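# Insert peg fully into the plate hole in the box

## Task

Push the peg completely into the hole in the plate that lies at the bottom of the open box, so that it stays seated once released; it does not count if only the robot's grip keeps it there at the end.

## Robot and tools

Robot: two 7-joint arms, left_arm and right_arm, each ending in a parallel two-finger gripper. The fingers point along the gripper's +z axis and close along its y axis. The reported hand point sits between the pads when closed, roughly 2 cm short of the fingertips; closing pushes the tips about 10 mm further out along +z.

Scene frame: origin on the table surface midway between the arms, +x out across the table, +z up, left_arm on the +y side. The names left and right do not refer to sides of an image. Positions are in metres, orientations are quaternions wxyz, velocities in m/s and rad/s. Printed hand positions may be off, more so when the arm reaches far.

Joint order inside every row and every per-arm list in results: wrist pitch, waist, elbow, forearm roll, shoulder, upper arm roll, wrist roll. Shoulder, forearm roll and wrist roll have their sign flipped relative to the URDF everywhere you read or send them. Stated ranges in URDF signs: waist, upper arm roll, forearm roll, wrist roll -6.283 to 6.283; shoulder -2.059 to 2.094 (so -2.094 to 2.059 in your numbers); elbow -0.192 to 3.927; wrist pitch -1.693 to 3.142. True ends may differ by up to 0.010 rad.

A row is 16 numbers, each in [-1, 1]: left_arm's seven joint values then its opening, followed by right_arm's seven joint values and opening. Both arms always appear, even if one stays still. Joint values are offsets, not poses: 1.0 equals 2.036 rad, measured from the joint angles at the start of the current action (not the previous row). Opening is absolute: +1 fully open, -1 shut.

execute_actions(actions): a list of actions; each action is a table of 1 to 15 rows, one row per 1/30 s step, the last row repeating until 15 steps are filled. For the first action in a call, offsets count from the last reported angles. If an action would push a joint more than 0.010 rad beyond its range, that action is rejected for both arms; a malformed action, or a first action failing this check, rejects the entire call. A joint aimed past its actual end stops there, and the result may say "joint sent to its limit" (absence of that line proves nothing). Passing an empty list just returns state and images.

move(target, speed, blocking): target is one 16-number row; its joint offsets are taken from the Joint positions in the latest result that listed them. All joints follow synchronized paths, so the hand traces a curve; path time is clamped between 0.5 and 10 s. speed (0.01 to 2 rad/s, default 0.5) caps the joint with the longest travel. Finger values are applied at once. The path ignores obstacles and the other arm; faster moves and targets set beyond a contact hit and press harder. blocking=false returns after 0.5 s while motion continues; then only wait or stop are accepted until a result shows it ended. The result adds a "move:" line: outcome (done, off_target, moving, held, fault), limits=held or limits=none, and each arm's joint farthest from target. To keep pressing as before, send offsets from Joint positions to Joint targets.

wait(seconds): 0 to 10 s, arms keep their last command; returns early if a running move finishes. stop(): brakes a running move; needs room, fingers keep moving. zoom_image(camera, region): region [x0, y0, x1, y1] in pixels, at most 504 by 504, origin top-left. Cameras: cam_head_left, cam_head_right, cam_left_wrist, cam_right_wrist, each 672x504. finished_scene(scene): ends the scene with that number, permanently; the goal must already hold steadily.

Results: state line per arm (pose and velocities); Joint positions and Joint velocities per arm in joint order plus pad gap in metres (0.084 open); Joint targets, the angles currently being driven toward, which can drift on their own; grip_measured, the measured opening on the command scale; step readings with HELD marking steps where an arm's row was held back; "joint command not followed" when the clearance check altered targets.

Motion limits: joint targets change at most 3.14 rad/s, with 0.16 s to ramp up; each step a target stays within 0.623 rad of the measured angle, and if targets would put the hand over 70 mm from where it is, all are pulled back. Large moves can need several actions; resend any unfinished remainder.

Gripping: to hold, command an opening well under grip_measured; lower means a harder squeeze (about 24 N per pad max). Fast closing can overshoot force. Sending grip_measured back still squeezes lightly.

Avoid: knocking anything off the table, dropping or slipping the peg, slamming, hard pushes, the arms contacting each other. Contact torque at a joint's load limit (waist and shoulder 47, upper arm roll, elbow, forearm roll 28.2, wrist pitch and wrist roll 18.8 N m, held weight included) stops that arm, backs it off and holds it 10 s. Holding loads heats motors: MOTOR HOT from 65 °C, brakes and an OVER-TEMPERATURE FAULT at 80 °C. Brief external tugs on the held part or pushes on loose items can occur. Quicker, smoother, lower-effort solutions are better.

Each tool is called after ">>>" as name([rows], argument=value, ...), one row to a line, values as JSON.

## Session

>>> execute_actions(actions=[])

Scene clock: 0.00 s.
left_arm: end_effector_position=(+0.6441, +0.4979, +0.3139) grip_measured=+1.00 end_effector_quat_wxyz=(+0.627, -0.641, +0.403, -0.184) end_effector_velocity=(-0.000, +0.000, +0.000) end_effector_angular_velocity=(-0.000, -0.000, +0.001) | right_arm: end_effector_position=(+0.5465, -0.6219, +0.3614) grip_measured=+1.00 end_effector_quat_wxyz=(+0.314, +0.465, -0.446, +0.697) end_effector_velocity=(+0.000, -0.000, -0.002) end_effector_angular_velocity=(+0.002, +0.002, +0.000)
Joint names: [wrist pitch, waist, elbow, forearm roll, shoulder, upper arm roll, wrist roll]
Joint positions: left_arm=[ 0.729  0.046  1.216 -2.122 -0.256 -0.036  0.505  0.084] | right_arm=[ 1.559 -0.984  1.172  2.244 -0.46   0.904 -2.57   0.084]
Joint velocities: left_arm=[ 0.     0.001  0.    -0.    -0.     0.     0.    -0.   ] | right_arm=[-0.    -0.    -0.     0.    -0.003 -0.    -0.     0.   ]
Joint targets: left_arm=[0.729 0.046 1.216 -2.122 -0.256 -0.036 0.505] | right_arm=[1.559 -0.984 1.172 2.244 -0.460 0.904 -2.570]

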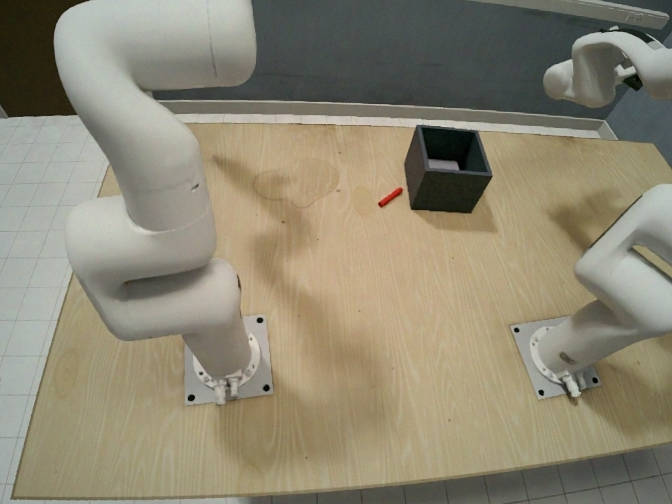

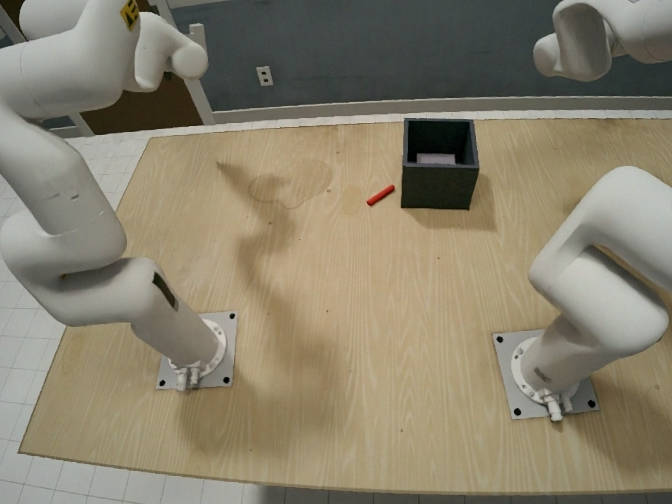

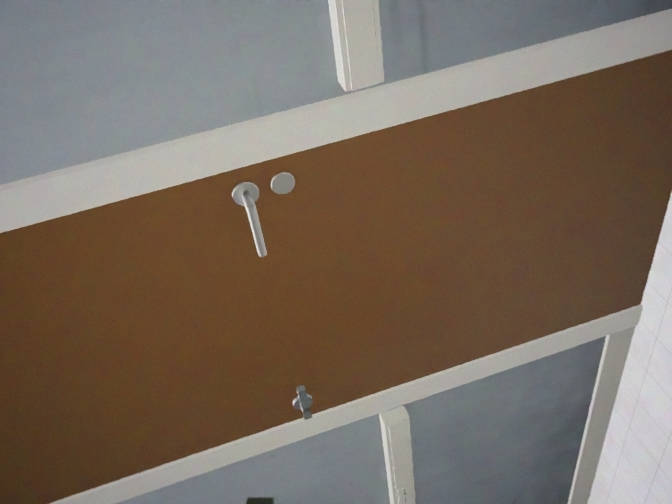

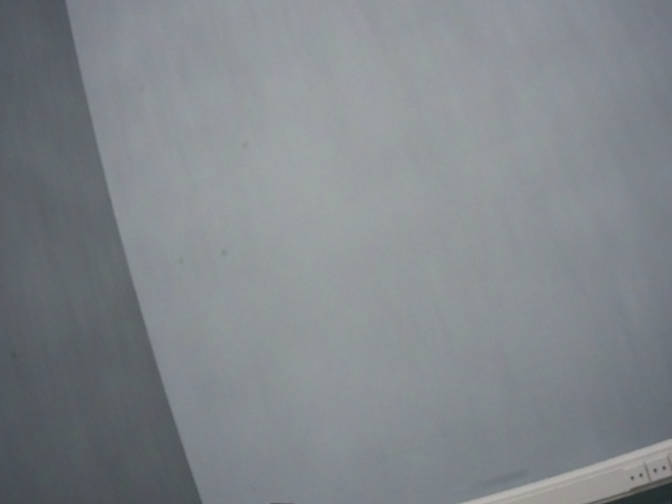

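>>> move(target=[0.05,0,0,0.6,0.144,0.0177,-0.248,0.2,0,0,0,-0.5,0.355,-0.444,0.2,0], speed=1.2)

>>> move(target=[0.127,-0.4637,-0.081,0.442,0,0,0,0.2,-0.008,0.3,0.053,-0.602,0,0,0.283,0], speed=1.2)

Scene clock: 8.30 s.
left_arm: end_effector_position=(+0.5383, +0.5165, +0.3780) grip_measured=+0.19 end_effector_quat_wxyz=(-0.389, +0.894, -0.153, +0.160) end_effector_velocity=(+0.000, -0.000, -0.001) end_effector_angular_velocity=(+0.001, +0.002, -0.002) | right_arm: end_effector_position=(+0.0098, -0.8034, +0.4990) grip_measured=-0.01 end_effector_quat_wxyz=(-0.493, -0.077, +0.814, -0.299) end_effector_velocity=(-0.002, +0.000, +0.001) end_effector_angular_velocity=(-0.000, -0.004, -0.004)
Joint names: [wrist pitch, waist, elbow, forearm roll, shoulder, upper arm roll, wrist roll]
Joint positions: left_arm=[ 0.831  0.046  1.216 -0.901  0.037  0.     0.     0.052] | right_arm=[ 1.559 -0.984  1.172  1.227  0.262  0.    -2.163  0.044]
Joint velocities: left_arm=[-0.    -0.     0.    -0.001 -0.001  0.    -0.001  0.   ] | right_arm=[-0.001 -0.002  0.001 -0.002  0.003 -0.003  0.001  0.   ]
Joint targets: left_arm=[0.831 0.046 1.216 -0.901 0.037 0.000 0.000] | right_arm=[1.559 -0.984 1.172 1.227 0.262 -0.000 -2.163]
move: done; limits=none; left_arm: farthest joint: the shoulder, 0.001 radians from its target (0.294 radians at the start); right_arm: farthest joint: the shoulder, 0.001 radians from its target (0.723 radians at the start)

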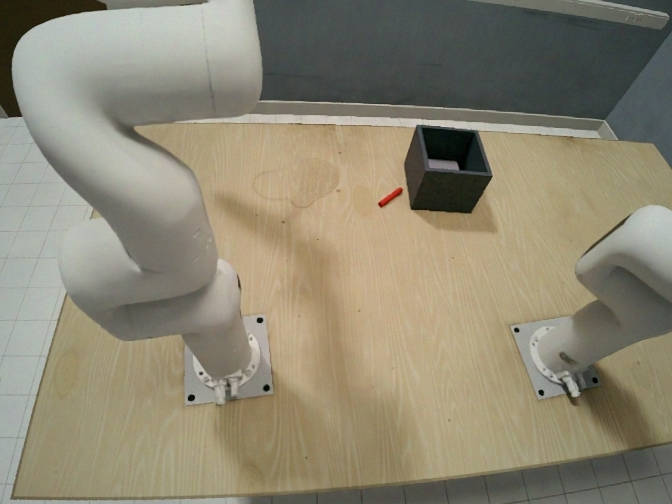

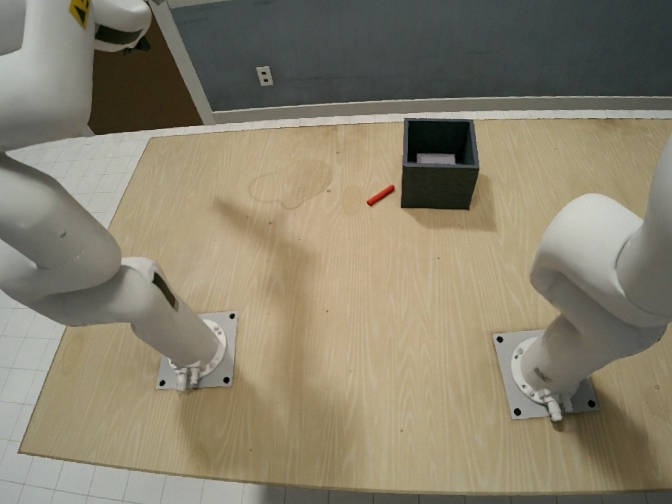

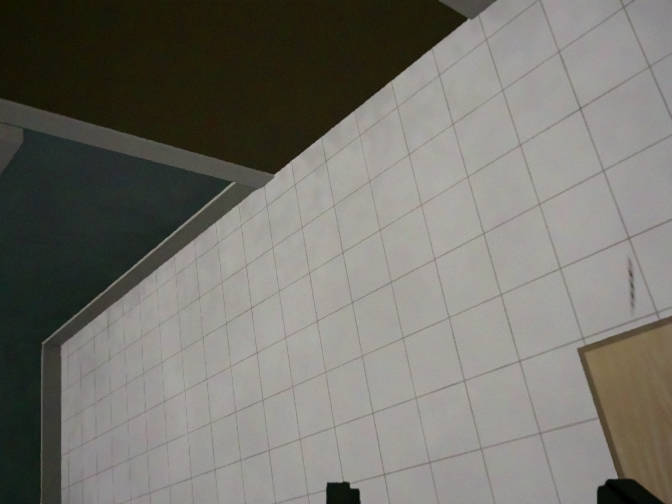

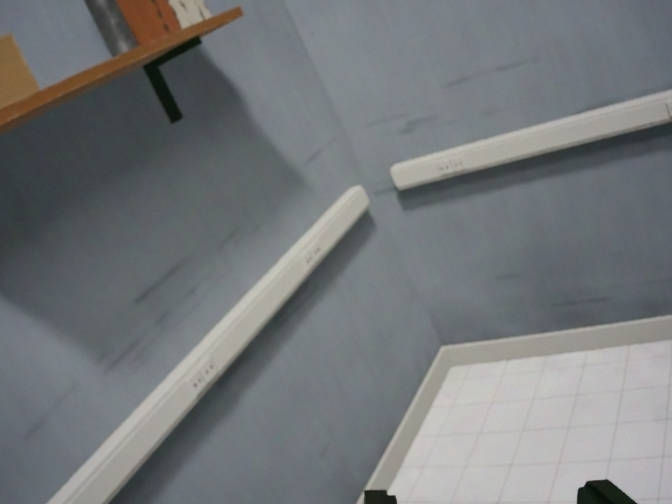

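Scene clock: 10.37 s.
left_arm: end_effector_position=(+0.3014, +0.0007, +0.2195) grip_measured=+0.19 end_effector_quat_wxyz=(-0.001, +0.922, -0.387, -0.001) end_effector_velocity=(-0.002, -0.001, -0.001) end_effector_angular_velocity=(+0.002, +0.003, -0.003) | right_arm: end_effector_position=(+0.3280, -0.4615, +0.3794) grip_measured=-0.01 end_effector_quat_wxyz=(-0.001, -0.594, +0.805, +0.000) end_effector_velocity=(+0.000, +0.001, -0.000) end_effector_angular_velocity=(+0.001, +0.001, +0.001)
Joint names: [wrist pitch, waist, elbow, forearm roll, shoulder, upper arm roll, wrist roll]
Joint positions: left_arm=[ 1.089 -0.897  1.051 -0.001  0.037  0.     0.     0.052] | right_arm=[ 1.543 -0.374  1.28   0.001  0.262  0.    -1.587  0.044]
Joint velocities: left_arm=[ 0.001 -0.003 -0.001  0.001 -0.002 -0.001  0.001  0.   ] | right_arm=[ 0.001  0.     0.    -0.    -0.     0.001  0.     0.   ]
Joint targets: left_arm=[1.090 -0.898 1.051 -0.001 0.037 0.000 0.000] | right_arm=[1.543 -0.373 1.280 0.001 0.262 0.000 -1.587]
move: done; limits=none; left_arm: farthest joint: the waist, 0.001 radians from its target (0.944 radians at the start); right_arm: farthest joint: the waist, 0.000 radians from its target (0.611 radians at the start)

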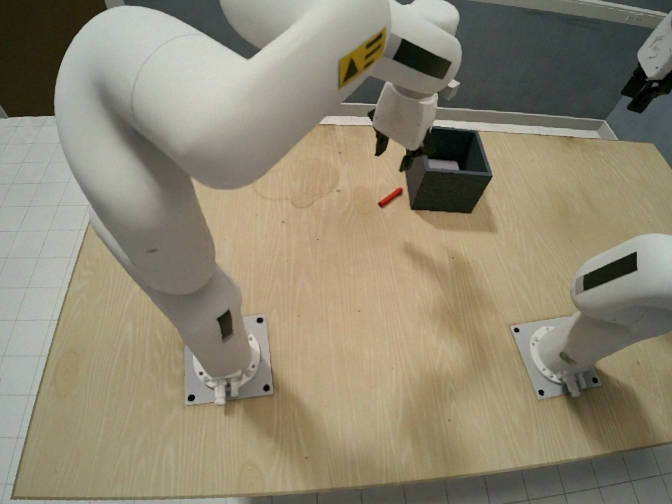

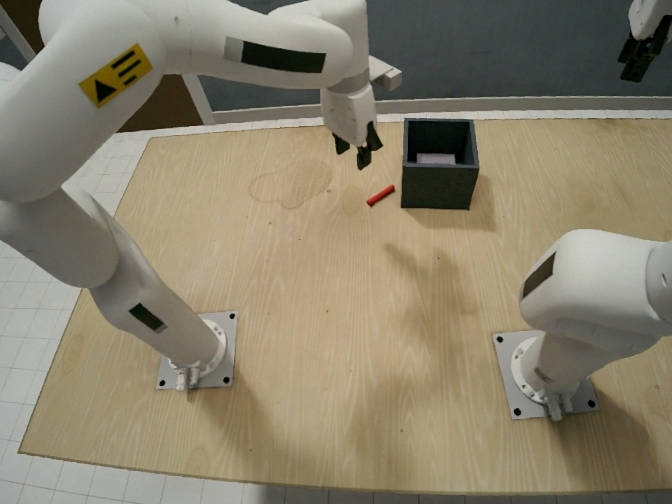

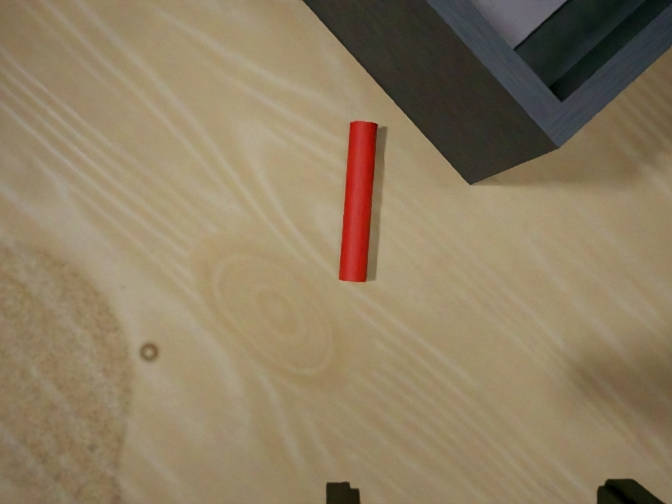

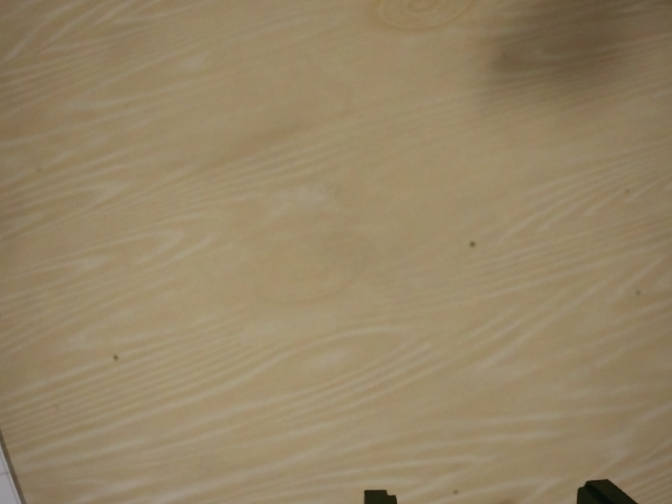

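>>> move(target=[0,0.029,0,0,0,0,0.95,0.2,0,0,0,0,0,0,0,0], speed=1.5)

>>> move(target=[-0.15,0,0.025,0,-0.175,0,0.527,0.2,0,0,0,0,0,0,0,0], speed=1)

>>> move(target=[-0.0738,0,0.0055,0,-0.0788,0,0,0.2,0,0,0,0,0,0,0,0], speed=0.15)

>>> move(target=[0,0,0,0,0,0,0,-1,0,0,0,0,0,0,0,0])

Scene clock: 19.77 s.
left_arm: end_effector_position=(+0.3200, +0.0201, +0.2195) grip_measured=+0.19 end_effector_quat_wxyz=(-0.001, +0.826, +0.564, +0.000) end_effector_velocity=(+0.000, +0.000, -0.000) end_effector_angular_velocity=(+0.001, +0.000, +0.003) | right_arm: end_effector_position=(+0.3280, -0.4615, +0.3794) grip_measured=-0.01 end_effector_quat_wxyz=(-0.001, -0.594, +0.805, +0.000) end_effector_velocity=(+0.000, +0.000, -0.000) end_effector_angular_velocity=(+0.000, +0.000, +0.002)
Joint names: [wrist pitch, waist, elbow, forearm roll, shoulder, upper arm roll, wrist roll]
Joint positions: left_arm=[ 1.089 -0.838  1.051 -0.001  0.037  0.     1.934  0.052] | right_arm=[ 1.543 -0.374  1.28   0.001  0.262  0.    -1.587  0.044]
Joint velocities: left_arm=[-0.     0.    -0.    -0.    -0.     0.     0.003 -0.   ] | right_arm=[-0.001  0.001  0.     0.    -0.001  0.     0.001  0.   ]
Joint targets: left_arm=[1.089 -0.838 1.051 -0.001 0.037 0.000 1.934] | right_arm=[1.543 -0.374 1.280 0.001 0.262 0.000 -1.587]
move: done; limits=none; left_arm: farthest joint: the waist, 0.000 radians from its target (0.060 radians at the start); right_arm: farthest joint: the waist, 0.000 radians from its target (0.001 radians at the start)

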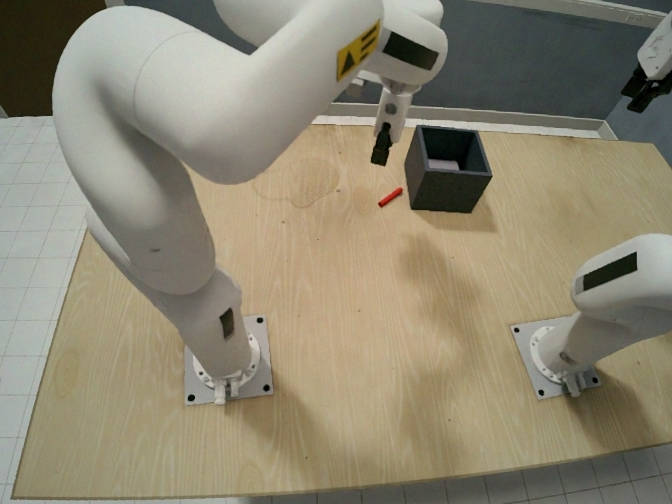

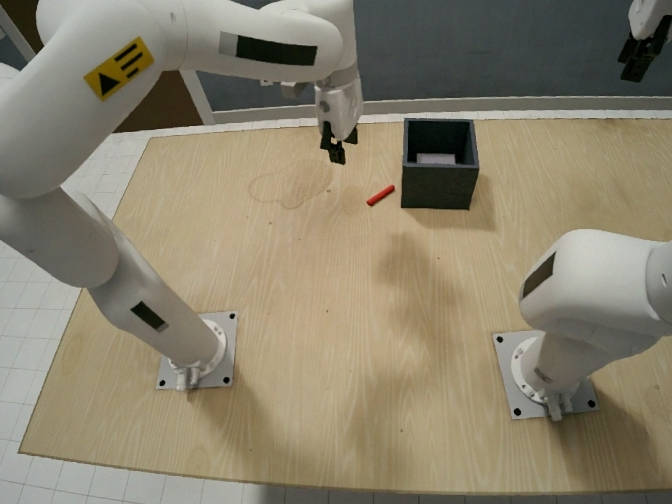

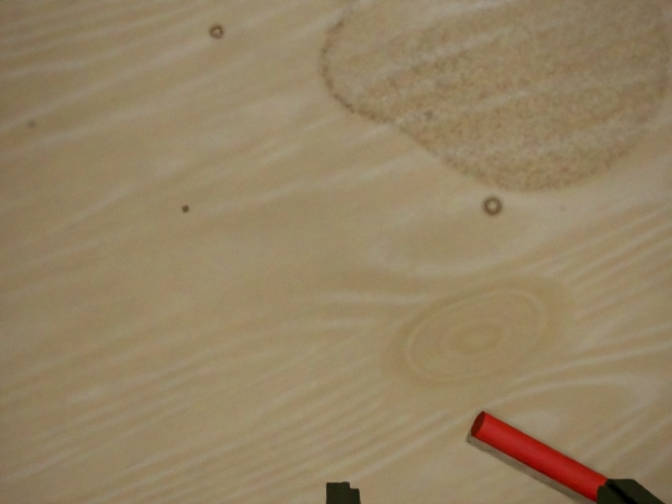

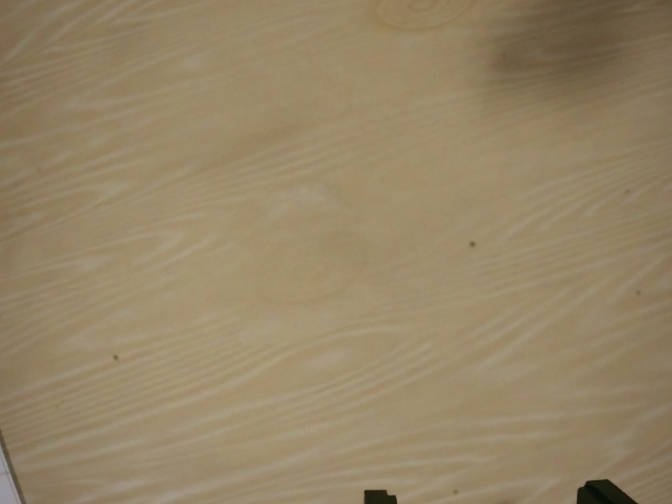

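Scene clock: 21.63 s.
left_arm: end_effector_position=(+0.3625, -0.0183, +0.0888) grip_measured=+0.19 end_effector_quat_wxyz=(-0.001, +0.422, +0.907, +0.001) end_effector_velocity=(-0.000, +0.000, -0.001) end_effector_angular_velocity=(+0.001, +0.002, +0.002) | right_arm: end_effector_position=(+0.3280, -0.4615, +0.3794) grip_measured=-0.01 end_effector_quat_wxyz=(-0.001, -0.594, +0.805, +0.000) end_effector_velocity=(-0.000, -0.000, -0.000) end_effector_angular_velocity=(+0.001, +0.002, -0.001)
Joint names: [wrist pitch, waist, elbow, forearm roll, shoulder, upper arm roll, wrist roll]
Joint positions: left_arm=[ 0.784 -0.838  1.102 -0.001 -0.319  0.     3.006  0.052] | right_arm=[ 1.543 -0.374  1.28   0.001  0.262  0.    -1.587  0.044]
Joint velocities: left_arm=[-0.001 -0.    -0.     0.    -0.003  0.     0.002 -0.   ] | right_arm=[ 0.001 -0.     0.     0.    -0.001 -0.    -0.    -0.   ]
Joint targets: left_arm=[0.784 -0.838 1.102 -0.001 -0.320 0.000 3.007] | right_arm=[1.543 -0.374 1.280 0.001 0.262 0.000 -1.587]
move: done; limits=none; left_arm: farthest joint: the wrist pitch, 0.001 radians from its target (0.306 radians at the start); right_arm: farthest joint: the waist, 0.000 radians from its target (0.000 radians at the start)

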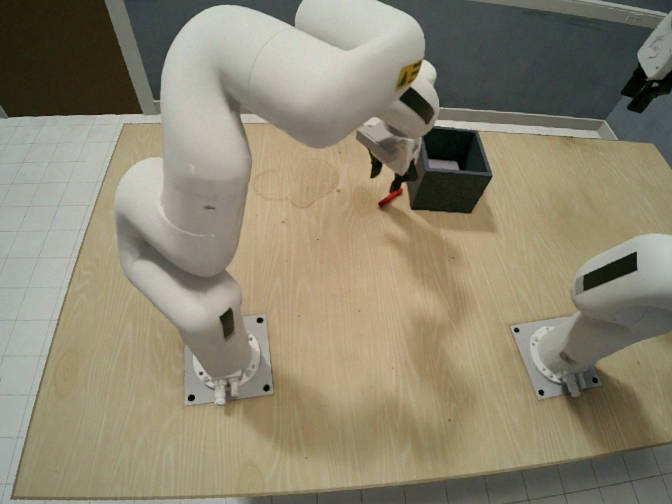

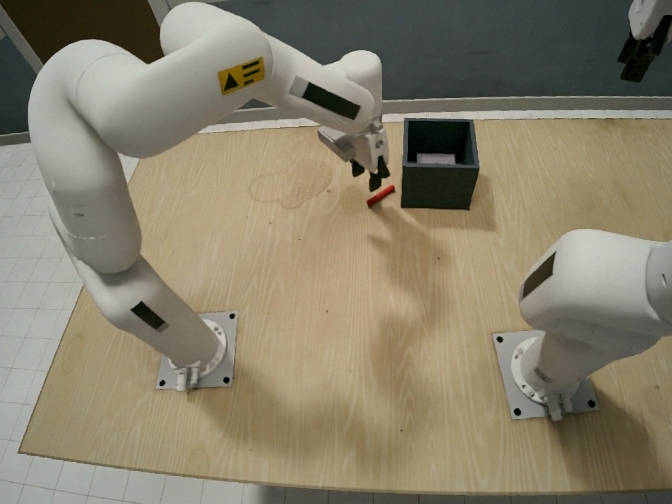

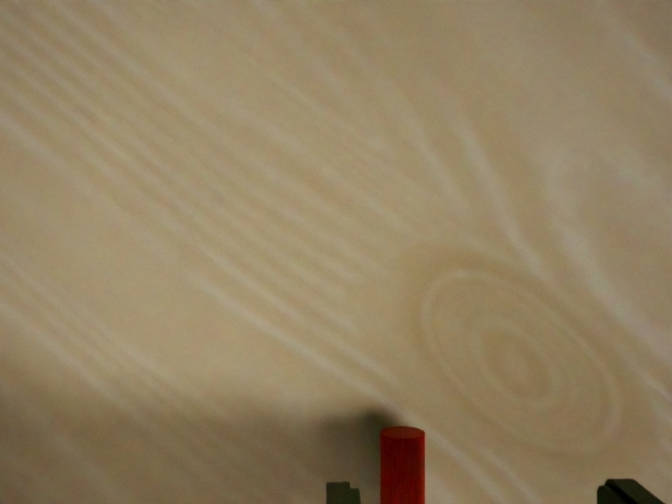

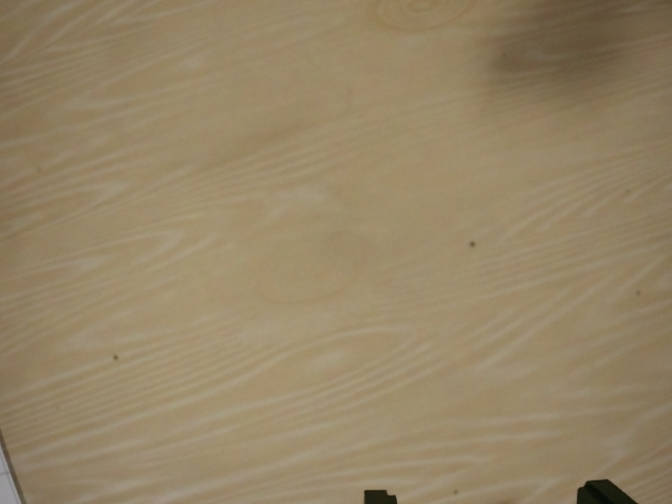

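Scene clock: 23.13 s.
left_arm: end_effector_position=(+0.3692, -0.0244, +0.0212) grip_measured=+0.19 end_effector_quat_wxyz=(-0.000, +0.422, +0.907, +0.000) end_effector_velocity=(-0.001, +0.001, -0.003) end_effector_angular_velocity=(+0.004, +0.004, -0.001) | right_arm: end_effector_position=(+0.3280, -0.4615, +0.3794) grip_measured=-0.01 end_effector_quat_wxyz=(-0.001, -0.594, +0.805, +0.000) end_effector_velocity=(-0.000, +0.000, -0.000) end_effector_angular_velocity=(+0.001, +0.002, +0.001)
Joint names: [wrist pitch, waist, elbow, forearm roll, shoulder, upper arm roll, wrist roll]
Joint positions: left_arm=[ 0.634 -0.838  1.113 -0.001 -0.479  0.     3.006  0.052] | right_arm=[ 1.543 -0.374  1.28   0.001  0.262  0.    -1.587  0.044]
Joint velocities: left_arm=[-0.002 -0.    -0.001 -0.    -0.006  0.    -0.    -0.   ] | right_arm=[ 0.002  0.     0.    -0.    -0.001 -0.     0.001 -0.   ]
Joint targets: left_arm=[0.634 -0.838 1.113 -0.001 -0.480 0.000 3.006] | right_arm=[1.543 -0.374 1.280 0.001 0.262 0.000 -1.587]
move: done; limits=none; left_arm: farthest joint: the waist, 0.000 radians from its target (0.000 radians at the start); right_arm: farthest joint: the waist, 0.000 radians from its target (0.000 radians at the start)

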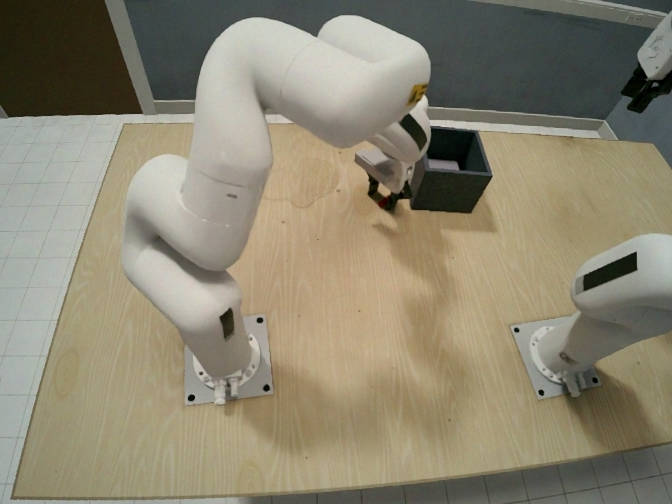

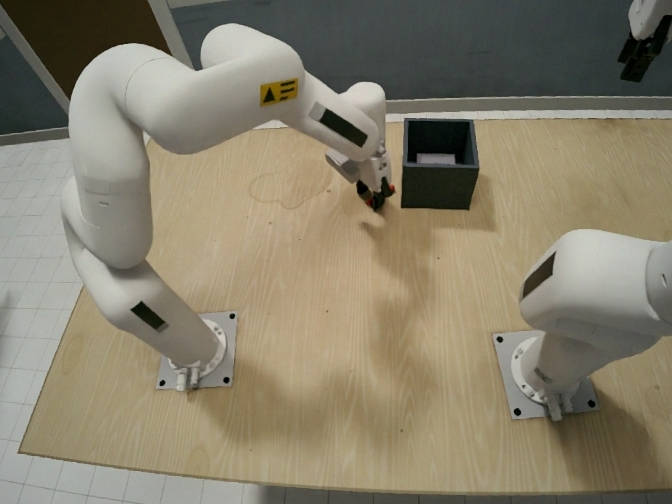

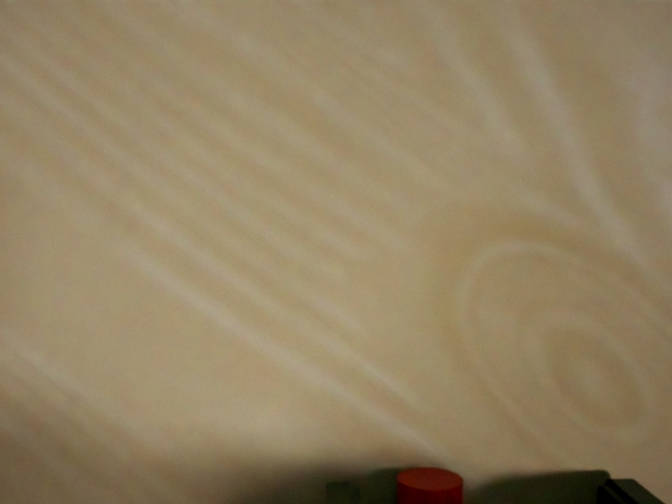

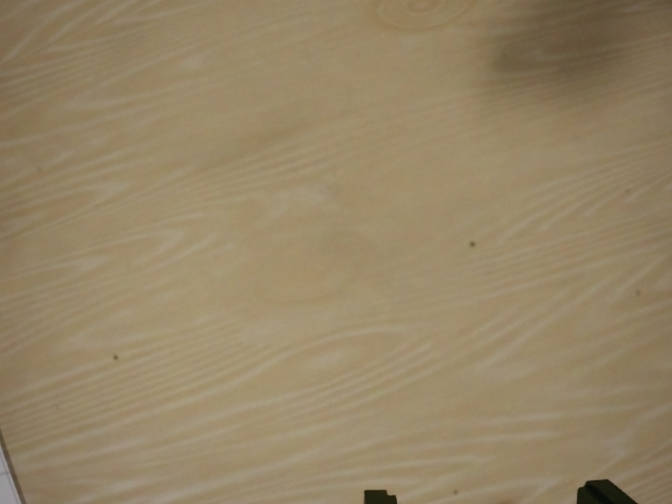

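Scene clock: 23.63 s.
left_arm: end_effector_position=(+0.3692, -0.0245, +0.0212) grip_measured=-0.70 end_effector_quat_wxyz=(+0.000, +0.422, +0.907, +0.000) end_effector_velocity=(+0.000, +0.000, +0.000) end_effector_angular_velocity=(+0.000, -0.000, -0.001) | right_arm: end_effector_position=(+0.3280, -0.4615, +0.3794) grip_measured=-0.01 end_effector_quat_wxyz=(-0.001, -0.594, +0.805, +0.000) end_effector_velocity=(-0.000, -0.001, +0.001) end_effector_angular_velocity=(-0.000, -0.002, -0.003)
Joint names: [wrist pitch, waist, elbow, forearm roll, shoulder, upper arm roll, wrist roll]
Joint positions: left_arm=[ 0.634 -0.838  1.113 -0.001 -0.479  0.     3.006  0.013] | right_arm=[ 1.543 -0.374  1.28   0.001  0.262  0.    -1.587  0.044]
Joint velocities: left_arm=[ 0.001  0.    -0.    -0.001  0.001 -0.    -0.     0.   ] | right_arm=[ 0.    -0.002  0.    -0.     0.002 -0.    -0.001  0.   ]
Joint targets: left_arm=[0.634 -0.838 1.113 -0.001 -0.479 0.000 3.006] | right_arm=[1.543 -0.374 1.280 0.001 0.262 0.000 -1.587]
move: done; limits=none; left_arm: farthest joint: the waist, 0.000 radians from its target (0.000 radians at the start); right_arm: farthest joint: the waist, 0.000 radians from its target (0.000 radians at the start)

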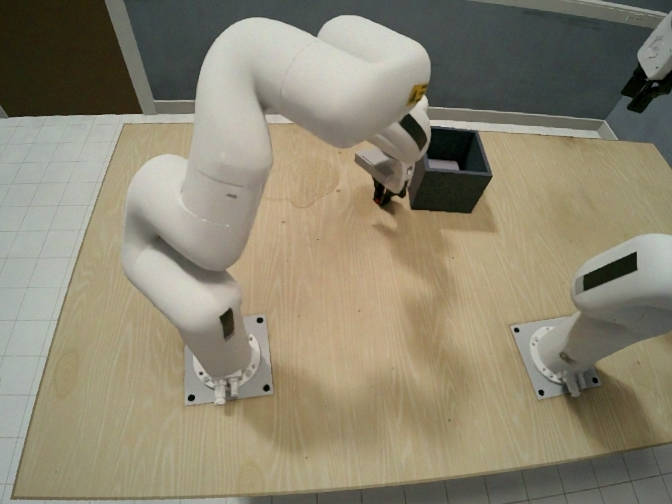

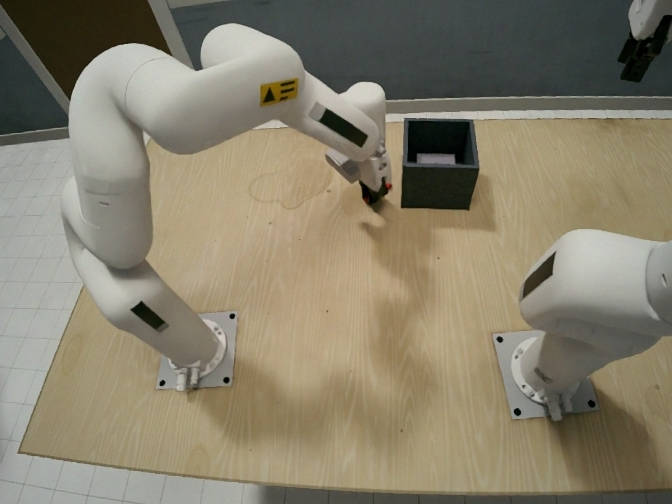

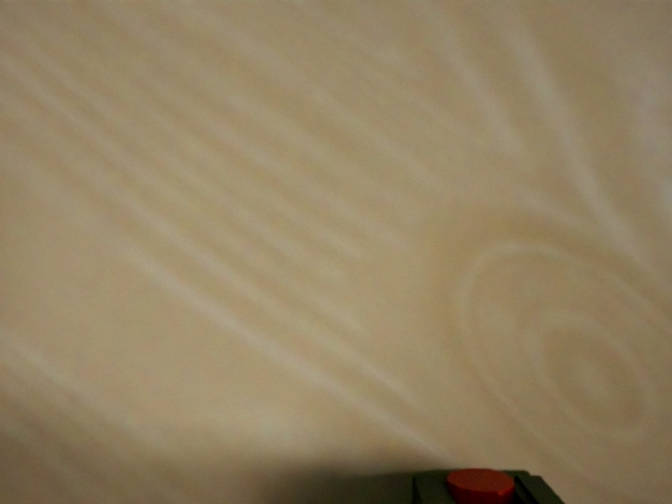

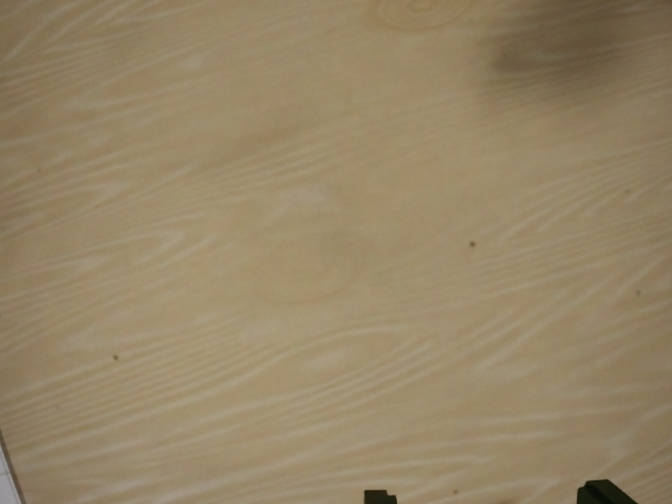

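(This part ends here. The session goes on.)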